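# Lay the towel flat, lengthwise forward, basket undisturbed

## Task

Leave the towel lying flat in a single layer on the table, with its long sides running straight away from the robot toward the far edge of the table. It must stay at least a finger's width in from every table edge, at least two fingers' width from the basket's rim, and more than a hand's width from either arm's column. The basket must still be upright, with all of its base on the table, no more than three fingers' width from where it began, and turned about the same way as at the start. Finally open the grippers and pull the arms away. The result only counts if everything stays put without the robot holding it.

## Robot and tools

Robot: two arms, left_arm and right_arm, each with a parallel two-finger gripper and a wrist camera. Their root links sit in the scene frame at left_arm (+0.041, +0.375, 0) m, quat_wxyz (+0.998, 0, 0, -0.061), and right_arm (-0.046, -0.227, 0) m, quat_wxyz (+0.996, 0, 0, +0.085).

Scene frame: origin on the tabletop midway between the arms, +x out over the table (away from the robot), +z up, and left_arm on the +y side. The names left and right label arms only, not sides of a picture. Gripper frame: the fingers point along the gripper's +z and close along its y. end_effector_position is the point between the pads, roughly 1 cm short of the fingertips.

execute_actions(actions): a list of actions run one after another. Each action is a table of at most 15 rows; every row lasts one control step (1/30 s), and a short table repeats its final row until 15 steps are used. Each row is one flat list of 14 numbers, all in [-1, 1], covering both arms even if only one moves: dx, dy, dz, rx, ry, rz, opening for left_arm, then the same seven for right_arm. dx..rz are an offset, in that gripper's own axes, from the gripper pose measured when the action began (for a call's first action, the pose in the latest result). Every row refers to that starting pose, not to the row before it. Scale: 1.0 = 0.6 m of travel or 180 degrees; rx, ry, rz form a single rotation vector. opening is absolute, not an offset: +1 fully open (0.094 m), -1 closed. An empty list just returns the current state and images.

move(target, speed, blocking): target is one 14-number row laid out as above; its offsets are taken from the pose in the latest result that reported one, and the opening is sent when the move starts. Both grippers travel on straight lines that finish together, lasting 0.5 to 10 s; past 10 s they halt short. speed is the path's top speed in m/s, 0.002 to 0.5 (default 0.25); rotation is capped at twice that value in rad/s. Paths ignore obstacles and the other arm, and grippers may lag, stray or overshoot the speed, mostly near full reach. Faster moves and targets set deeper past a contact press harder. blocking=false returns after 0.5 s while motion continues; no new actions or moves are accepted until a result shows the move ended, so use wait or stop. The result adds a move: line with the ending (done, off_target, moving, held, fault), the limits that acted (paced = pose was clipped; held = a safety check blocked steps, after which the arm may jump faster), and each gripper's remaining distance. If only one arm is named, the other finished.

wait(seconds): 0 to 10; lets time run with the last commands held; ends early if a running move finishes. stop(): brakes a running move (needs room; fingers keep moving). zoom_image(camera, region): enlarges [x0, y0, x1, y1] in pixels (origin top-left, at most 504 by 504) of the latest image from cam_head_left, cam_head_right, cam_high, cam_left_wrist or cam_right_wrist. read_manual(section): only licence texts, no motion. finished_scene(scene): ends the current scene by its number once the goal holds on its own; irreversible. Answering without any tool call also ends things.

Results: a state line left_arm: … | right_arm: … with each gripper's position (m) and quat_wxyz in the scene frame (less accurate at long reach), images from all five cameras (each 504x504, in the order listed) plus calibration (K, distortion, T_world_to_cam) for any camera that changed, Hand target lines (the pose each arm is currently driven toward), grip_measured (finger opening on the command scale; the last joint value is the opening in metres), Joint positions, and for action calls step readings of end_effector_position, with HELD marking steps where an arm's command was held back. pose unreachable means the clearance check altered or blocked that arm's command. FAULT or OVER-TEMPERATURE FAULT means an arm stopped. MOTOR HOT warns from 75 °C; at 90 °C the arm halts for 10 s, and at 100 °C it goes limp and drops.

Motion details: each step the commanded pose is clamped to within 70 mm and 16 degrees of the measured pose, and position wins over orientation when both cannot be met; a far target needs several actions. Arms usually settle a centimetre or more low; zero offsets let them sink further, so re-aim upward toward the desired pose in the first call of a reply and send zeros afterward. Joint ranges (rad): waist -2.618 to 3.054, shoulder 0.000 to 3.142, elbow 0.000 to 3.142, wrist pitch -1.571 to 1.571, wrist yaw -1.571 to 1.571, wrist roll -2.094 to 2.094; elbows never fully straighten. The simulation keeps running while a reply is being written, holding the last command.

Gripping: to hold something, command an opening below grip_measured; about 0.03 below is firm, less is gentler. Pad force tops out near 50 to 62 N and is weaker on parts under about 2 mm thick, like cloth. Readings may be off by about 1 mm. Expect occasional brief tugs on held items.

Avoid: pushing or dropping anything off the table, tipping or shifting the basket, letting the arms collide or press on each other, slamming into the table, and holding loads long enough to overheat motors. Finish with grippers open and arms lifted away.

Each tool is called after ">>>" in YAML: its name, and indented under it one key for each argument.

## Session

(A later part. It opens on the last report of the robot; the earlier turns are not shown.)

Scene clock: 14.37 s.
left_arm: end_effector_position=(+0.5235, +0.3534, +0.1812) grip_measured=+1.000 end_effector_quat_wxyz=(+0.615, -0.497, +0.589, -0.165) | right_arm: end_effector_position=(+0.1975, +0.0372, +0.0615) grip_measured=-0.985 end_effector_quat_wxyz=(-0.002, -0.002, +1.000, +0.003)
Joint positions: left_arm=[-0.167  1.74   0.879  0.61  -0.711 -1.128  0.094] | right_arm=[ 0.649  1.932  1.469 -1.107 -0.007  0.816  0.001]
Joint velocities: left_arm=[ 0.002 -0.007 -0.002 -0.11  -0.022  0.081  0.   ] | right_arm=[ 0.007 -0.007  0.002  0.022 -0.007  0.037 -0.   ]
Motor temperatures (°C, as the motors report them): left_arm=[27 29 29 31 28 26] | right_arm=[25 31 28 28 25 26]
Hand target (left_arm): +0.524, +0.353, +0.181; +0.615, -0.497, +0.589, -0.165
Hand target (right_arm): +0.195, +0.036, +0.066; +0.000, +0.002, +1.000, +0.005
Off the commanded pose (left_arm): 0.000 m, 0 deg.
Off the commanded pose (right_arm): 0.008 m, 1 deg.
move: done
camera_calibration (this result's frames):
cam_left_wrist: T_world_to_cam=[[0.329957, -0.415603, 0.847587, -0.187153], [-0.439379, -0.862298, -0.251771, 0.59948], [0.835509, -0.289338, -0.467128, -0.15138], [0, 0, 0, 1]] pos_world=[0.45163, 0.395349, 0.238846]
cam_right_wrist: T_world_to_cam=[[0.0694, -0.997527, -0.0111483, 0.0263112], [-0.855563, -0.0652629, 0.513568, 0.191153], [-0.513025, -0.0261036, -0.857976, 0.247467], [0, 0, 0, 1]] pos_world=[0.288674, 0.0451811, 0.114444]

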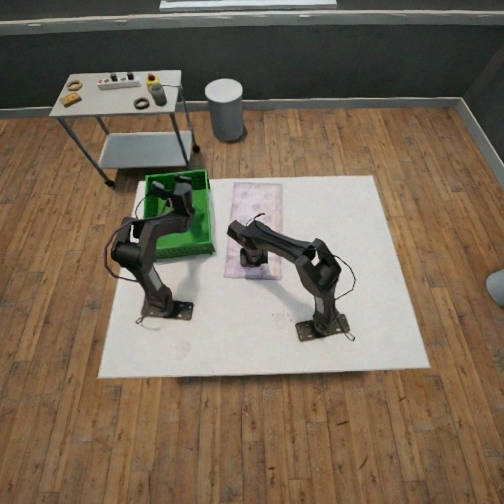

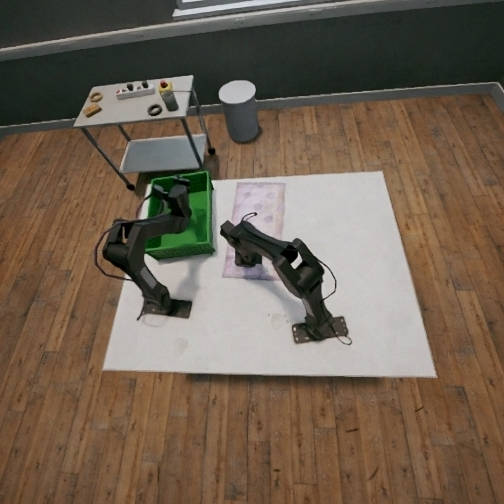

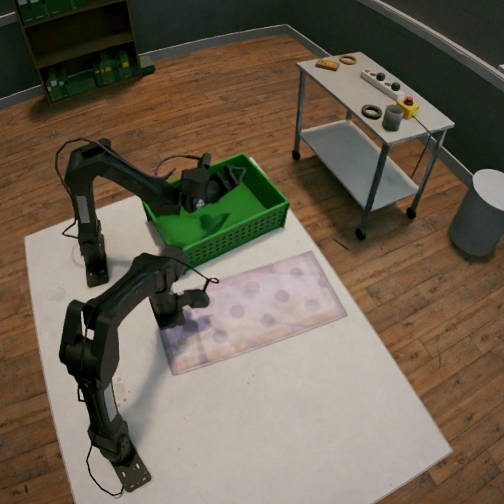

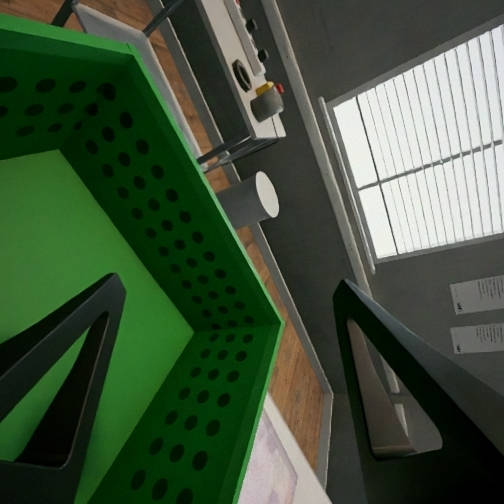

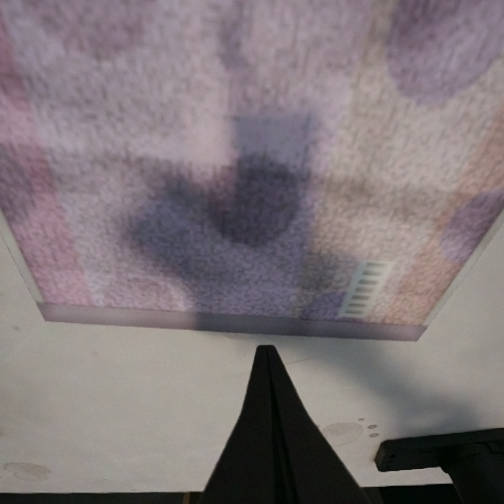

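Also raise the left arm clear of the basket.

>>> move:
  target: [-0.08,-0.12,-0.05,0,0,0,1,0,0,0.087,0,0,0,-1]
  speed: 0.08

>>> move:
  target: [0,0,0,0,0,0,1,0.055,-0.075,0.025,0,0,-0.025,-1]
  speed: 0.05

>>> move:
  target: [0,0,0,0,0,0,1,0,0,-0.1,0,0,0,-1]

>>> move:
  target: [0,0,0,0,0,0,1,0,-0.55,-0.08,0,0,0,-1]
  speed: 0.3

Scene clock: 16.20 s.
left_arm: end_effector_position=(+0.5143, +0.3483, +0.2577) grip_measured=+1.000 end_effector_quat_wxyz=(+0.612, -0.495, +0.595, -0.162) | right_arm: end_effector_position=(+0.1953, +0.0349, +0.0172) grip_measured=-0.985 end_effector_quat_wxyz=(-0.006, -0.001, +1.000, -0.001)
Joint positions: left_arm=[-0.188  1.573  1.048  0.255 -0.727 -1.135  0.094] | right_arm=[ 0.649  1.981  1.354 -0.954 -0.007  0.817  0.001]
Joint velocities: left_arm=[ 0.007 -0.007  0.007 -0.022 -0.022  0.037  0.   ] | right_arm=[ 0.007  0.007 -0.012 -0.066  0.007  0.037  0.001]
Motor temperatures (°C, as the motors report them): left_arm=[27 29 29 31 28 26] | right_arm=[25 31 28 28 25 26]
Hand target (left_arm): +0.511, +0.347, +0.271; +0.616, -0.496, +0.589, -0.166
Hand target (right_arm): +0.197, +0.036, +0.009; -0.002, -0.002, +1.000, +0.002
Off the commanded pose (left_arm): 0.014 m, 1 deg.
Off the commanded pose (right_arm): 0.008 m, 1 deg.
move: off_target (left_arm)
camera_calibration (this result's frames):
cam_left_wrist: T_world_to_cam=[[0.339863, -0.419834, 0.841565, -0.253064], [-0.446419, -0.859612, -0.248552, 0.612144], [0.82777, -0.291217, -0.479572, -0.101582], [0, 0, 0, 1]] pos_world=[0.443366, 0.390378, 0.316404]
cam_right_wrist: T_world_to_cam=[[0.0678221, -0.997691, -0.00358663, 0.0238629], [-0.851754, -0.0597727, 0.520521, 0.210915], [-0.519533, -0.0322479, -0.853841, 0.209638], [0, 0, 0, 1]] pos_world=[0.286943, 0.0431752, 0.0692979]

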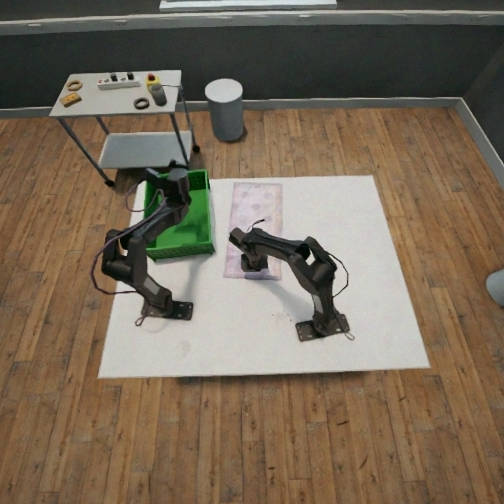

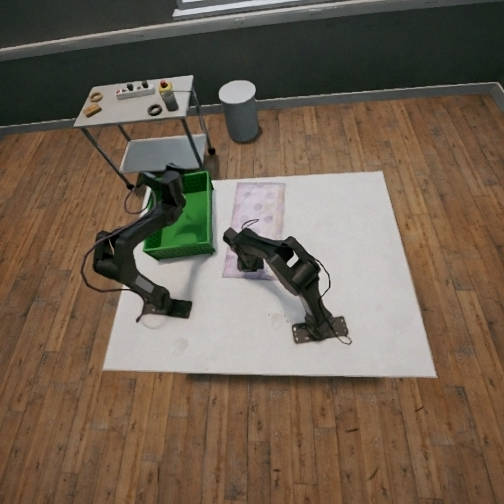

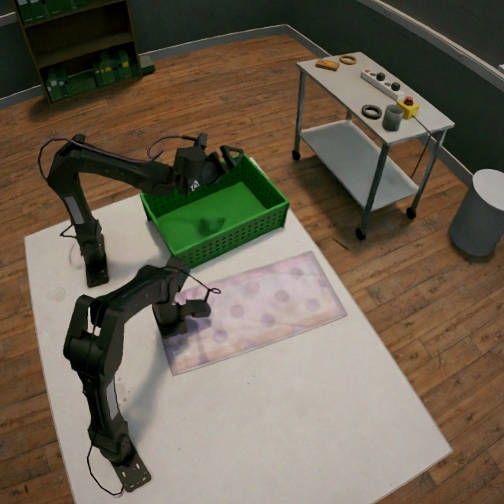

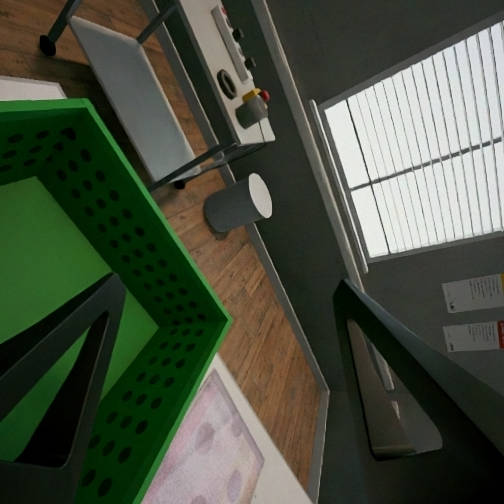

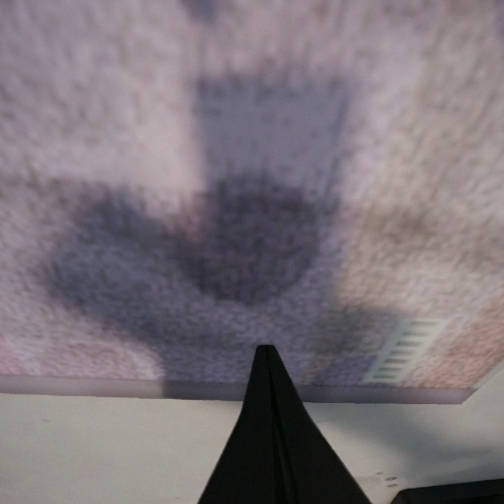

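Scene clock: 17.63 s.
left_arm: end_effector_position=(+0.5143, +0.3483, +0.2577) grip_measured=+1.000 end_effector_quat_wxyz=(+0.612, -0.495, +0.595, -0.162) | right_arm: end_effector_position=(+0.1731, +0.0090, +0.0162) grip_measured=-0.985 end_effector_quat_wxyz=(+0.018, -0.042, +0.999, +0.026)
Joint positions: left_arm=[-0.188  1.573  1.048  0.255 -0.727 -1.135  0.094] | right_arm=[ 0.642  1.803  1.105 -0.812 -0.012  0.728  0.001]
Joint velocities: left_arm=[-0.012  0.007 -0.017  0.037 -0.022 -0.066  0.   ] | right_arm=[-0.007  0.002  0.007  0.007 -0.007 -0.051 -0.001]
Motor temperatures (°C, as the motors report them): left_arm=[27 29 29 31 28 26] | right_arm=[25 31 28 28 25 26]
Hand target (left_arm): +0.514, +0.348, +0.258; +0.612, -0.495, +0.595, -0.162
Hand target (right_arm): +0.162, -0.010, +0.005; -0.006, -0.041, +0.999, -0.001
Off the commanded pose (left_arm): 0.000 m, 0 deg.
Off the commanded pose (right_arm): 0.026 m, 4 deg.
move: off_target (right_arm)
camera_calibration (this result's frames):
cam_left_wrist: T_world_to_cam=[[0.339863, -0.419834, 0.841565, -0.253064], [-0.446419, -0.859612, -0.248552, 0.612144], [0.82777, -0.291217, -0.479572, -0.101582], [0, 0, 0, 1]] pos_world=[0.443366, 0.390378, 0.316404]
cam_right_wrist: T_world_to_cam=[[0.150746, -0.987182, -0.0524125, -0.0141628], [-0.866441, -0.157464, 0.473798, 0.195118], [-0.475978, -0.0260106, -0.879072, 0.189246], [0, 0, 0, 1]] pos_world=[0.26127, 0.0216652, 0.0731722]

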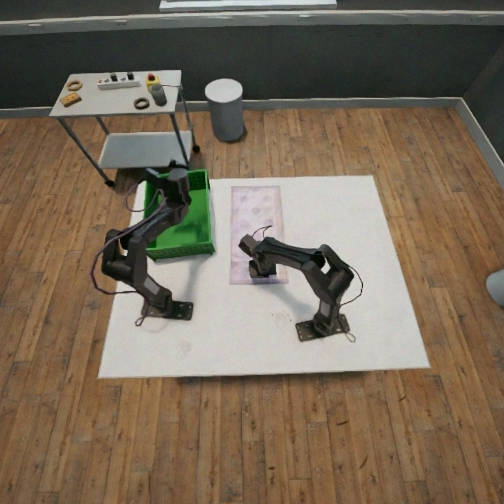

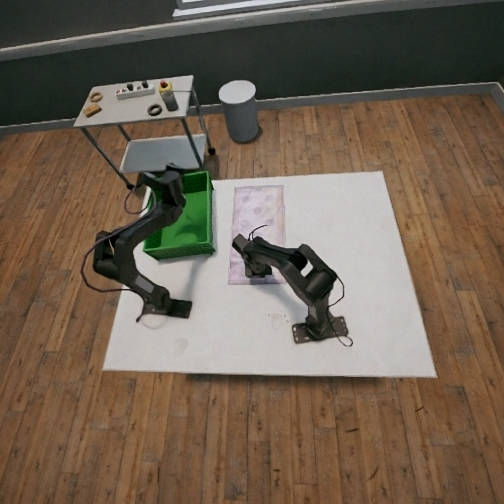

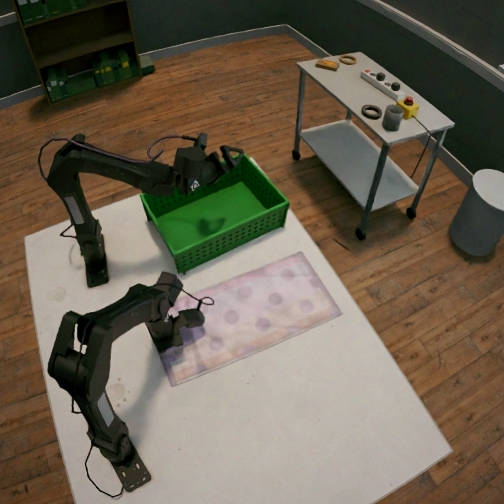

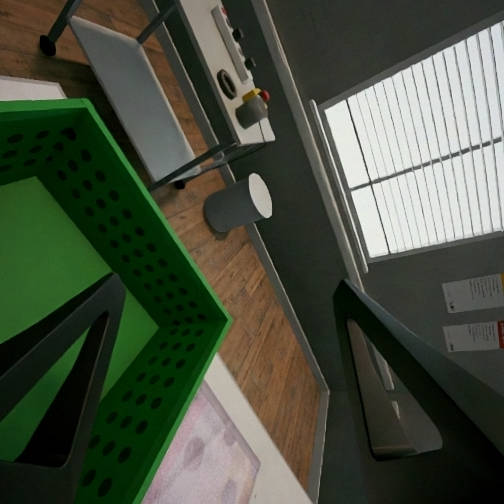

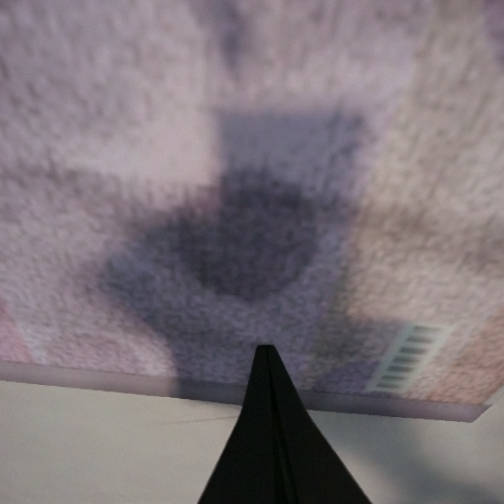

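Scene clock: 18.67 s.
left_arm: end_effector_position=(+0.5143, +0.3483, +0.2577) grip_measured=+1.000 end_effector_quat_wxyz=(+0.612, -0.495, +0.595, -0.162) | right_arm: end_effector_position=(+0.1680, +0.0037, +0.0682) grip_measured=-0.985 end_effector_quat_wxyz=(+0.010, -0.042, +0.999, +0.018)
Joint positions: left_arm=[-0.188  1.573  1.048  0.255 -0.727 -1.135  0.094] | right_arm=[ 0.642  1.726  1.233 -1.039 -0.012  0.728  0.001]
Joint velocities: left_arm=[ 0.002 -0.012  0.002 -0.022 -0.007 -0.095  0.   ] | right_arm=[ 0.012 -0.002  0.007 -0.007 -0.022 -0.007  0.001]
Motor temperatures (°C, as the motors report them): left_arm=[27 29 29 31 28 26] | right_arm=[25 31 28 27 25 26]
Hand target (left_arm): +0.514, +0.348, +0.258; +0.612, -0.495, +0.595, -0.162
Hand target (right_arm): +0.171, +0.007, +0.076; +0.018, -0.042, +0.999, +0.026
Off the commanded pose (left_arm): 0.000 m, 0 deg.
Off the commanded pose (right_arm): 0.009 m, 1 deg.
move: done
camera_calibration (this result's frames):
cam_left_wrist: T_world_to_cam=[[0.339863, -0.419834, 0.841565, -0.253064], [-0.446419, -0.859612, -0.248552, 0.612144], [0.82777, -0.291217, -0.479572, -0.101582], [0, 0, 0, 1]] pos_world=[0.443366, 0.390378, 0.316404]
cam_right_wrist: T_world_to_cam=[[0.150066, -0.987892, -0.0393718, -0.0167129], [-0.859104, -0.150004, 0.489325, 0.162841], [-0.489306, -0.0396064, -0.871212, 0.234125], [0, 0, 0, 1]] pos_world=[0.256965, 0.0171891, 0.123632]

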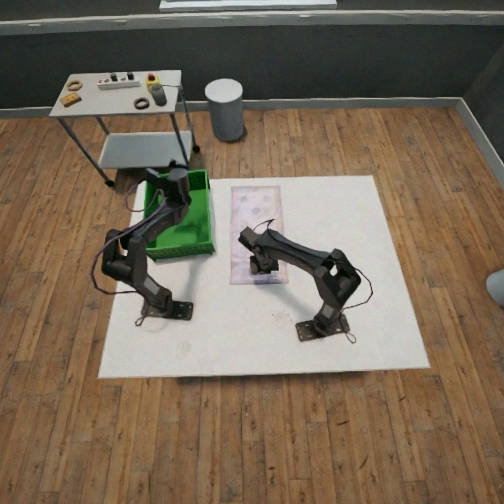

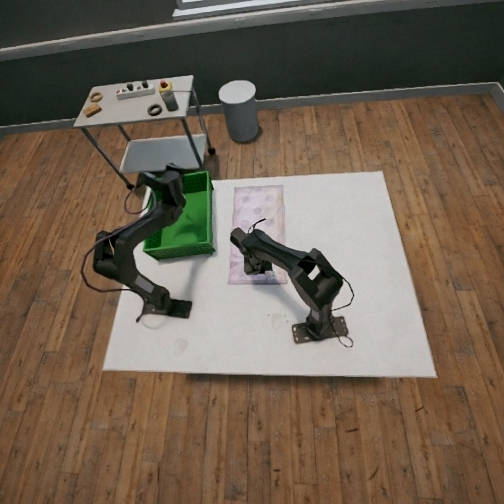

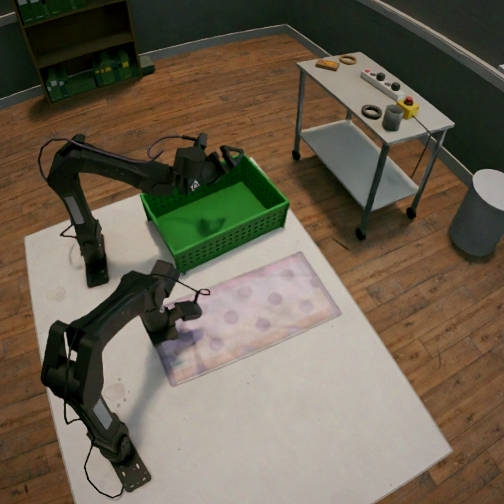

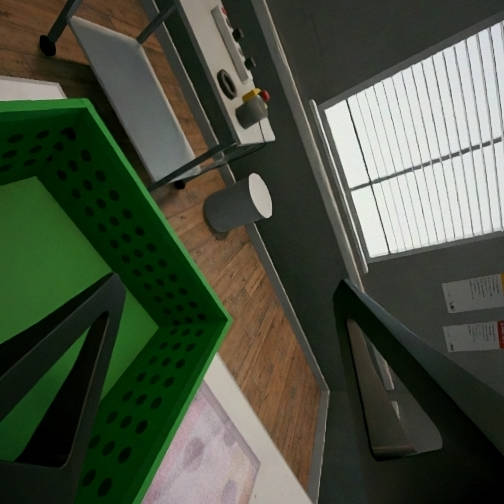

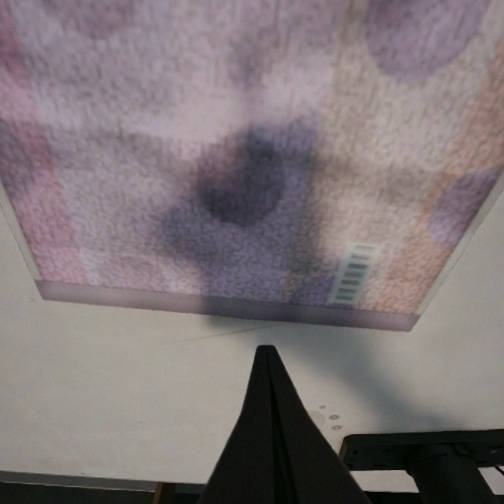

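Scene clock: 20.50 s.
left_arm: end_effector_position=(+0.5143, +0.3483, +0.2577) grip_measured=+1.000 end_effector_quat_wxyz=(+0.612, -0.495, +0.595, -0.162) | right_arm: end_effector_position=(+0.1922, -0.3318, +0.1071) grip_measured=-0.985 end_effector_quat_wxyz=(+0.008, -0.041, +0.999, -0.000)
Joint positions: left_arm=[-0.188  1.573  1.048  0.255 -0.727 -1.135  0.094] | right_arm=[-0.594  1.518  1.171 -1.21  -0.007 -0.505  0.001]
Joint velocities: left_arm=[-0.012  0.007 -0.002  0.007 -0.007 -0.007  0.   ] | right_arm=[-0.007 -0.002 -0.022 -0.007  0.007 -0.007 -0.001]
Motor temperatures (°C, as the motors report them): left_arm=[27 29 29 31 28 26] | right_arm=[25 31 28 27 25 26]
Hand target (left_arm): +0.514, +0.348, +0.258; +0.612, -0.495, +0.595, -0.162
Hand target (right_arm): +0.198, -0.334, +0.113; +0.018, -0.043, +0.999, +0.002
Off the commanded pose (left_arm): 0.000 m, 0 deg.
Off the commanded pose (right_arm): 0.006 m, 2 deg.
move: done
camera_calibration (this result's frames):
cam_left_wrist: T_world_to_cam=[[0.339863, -0.419834, 0.841565, -0.253064], [-0.446419, -0.859612, -0.248552, 0.612144], [0.82777, -0.291217, -0.479572, -0.101582], [0, 0, 0, 1]] pos_world=[0.443366, 0.390378, 0.316404]
cam_right_wrist: T_world_to_cam=[[0.146516, -0.989204, -0.00306958, -0.353889], [-0.858483, -0.128694, 0.496433, 0.120476], [-0.491468, -0.0700999, -0.86807, 0.256485], [0, 0, 0, 1]] pos_world=[0.281331, -0.316585, 0.161752]

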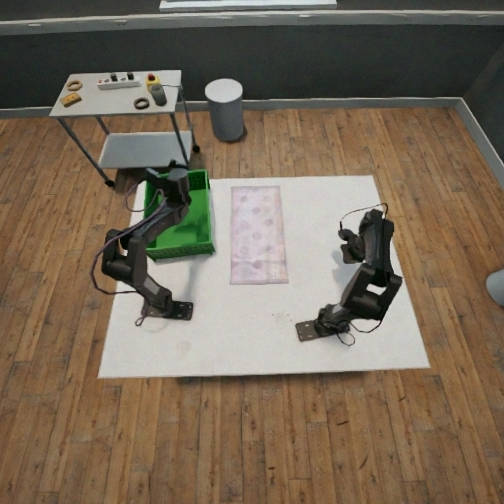

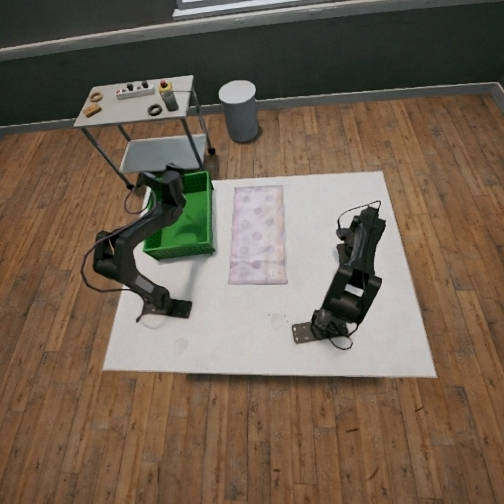

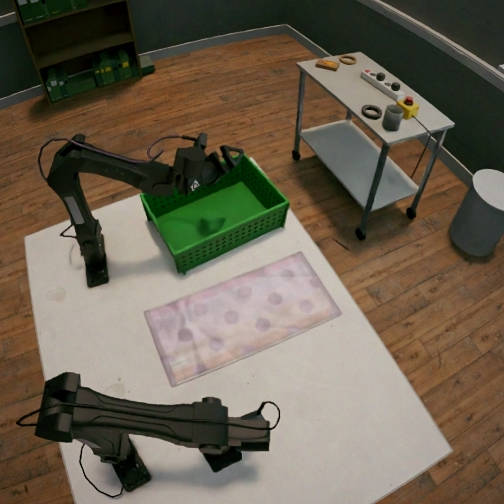

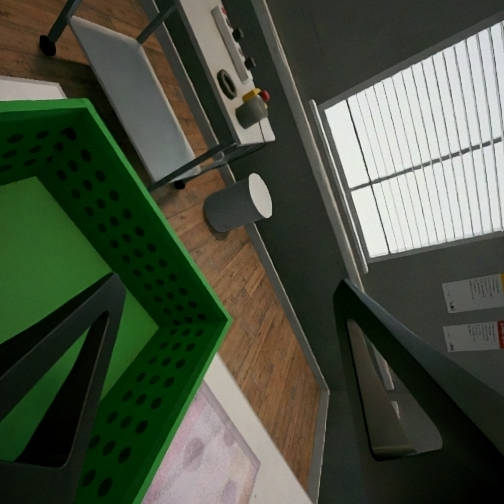

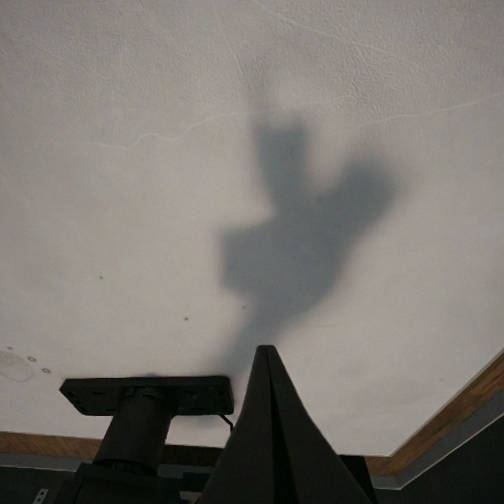

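>>> finished_scene:
  scene: 2

The scene is finished: the task was done.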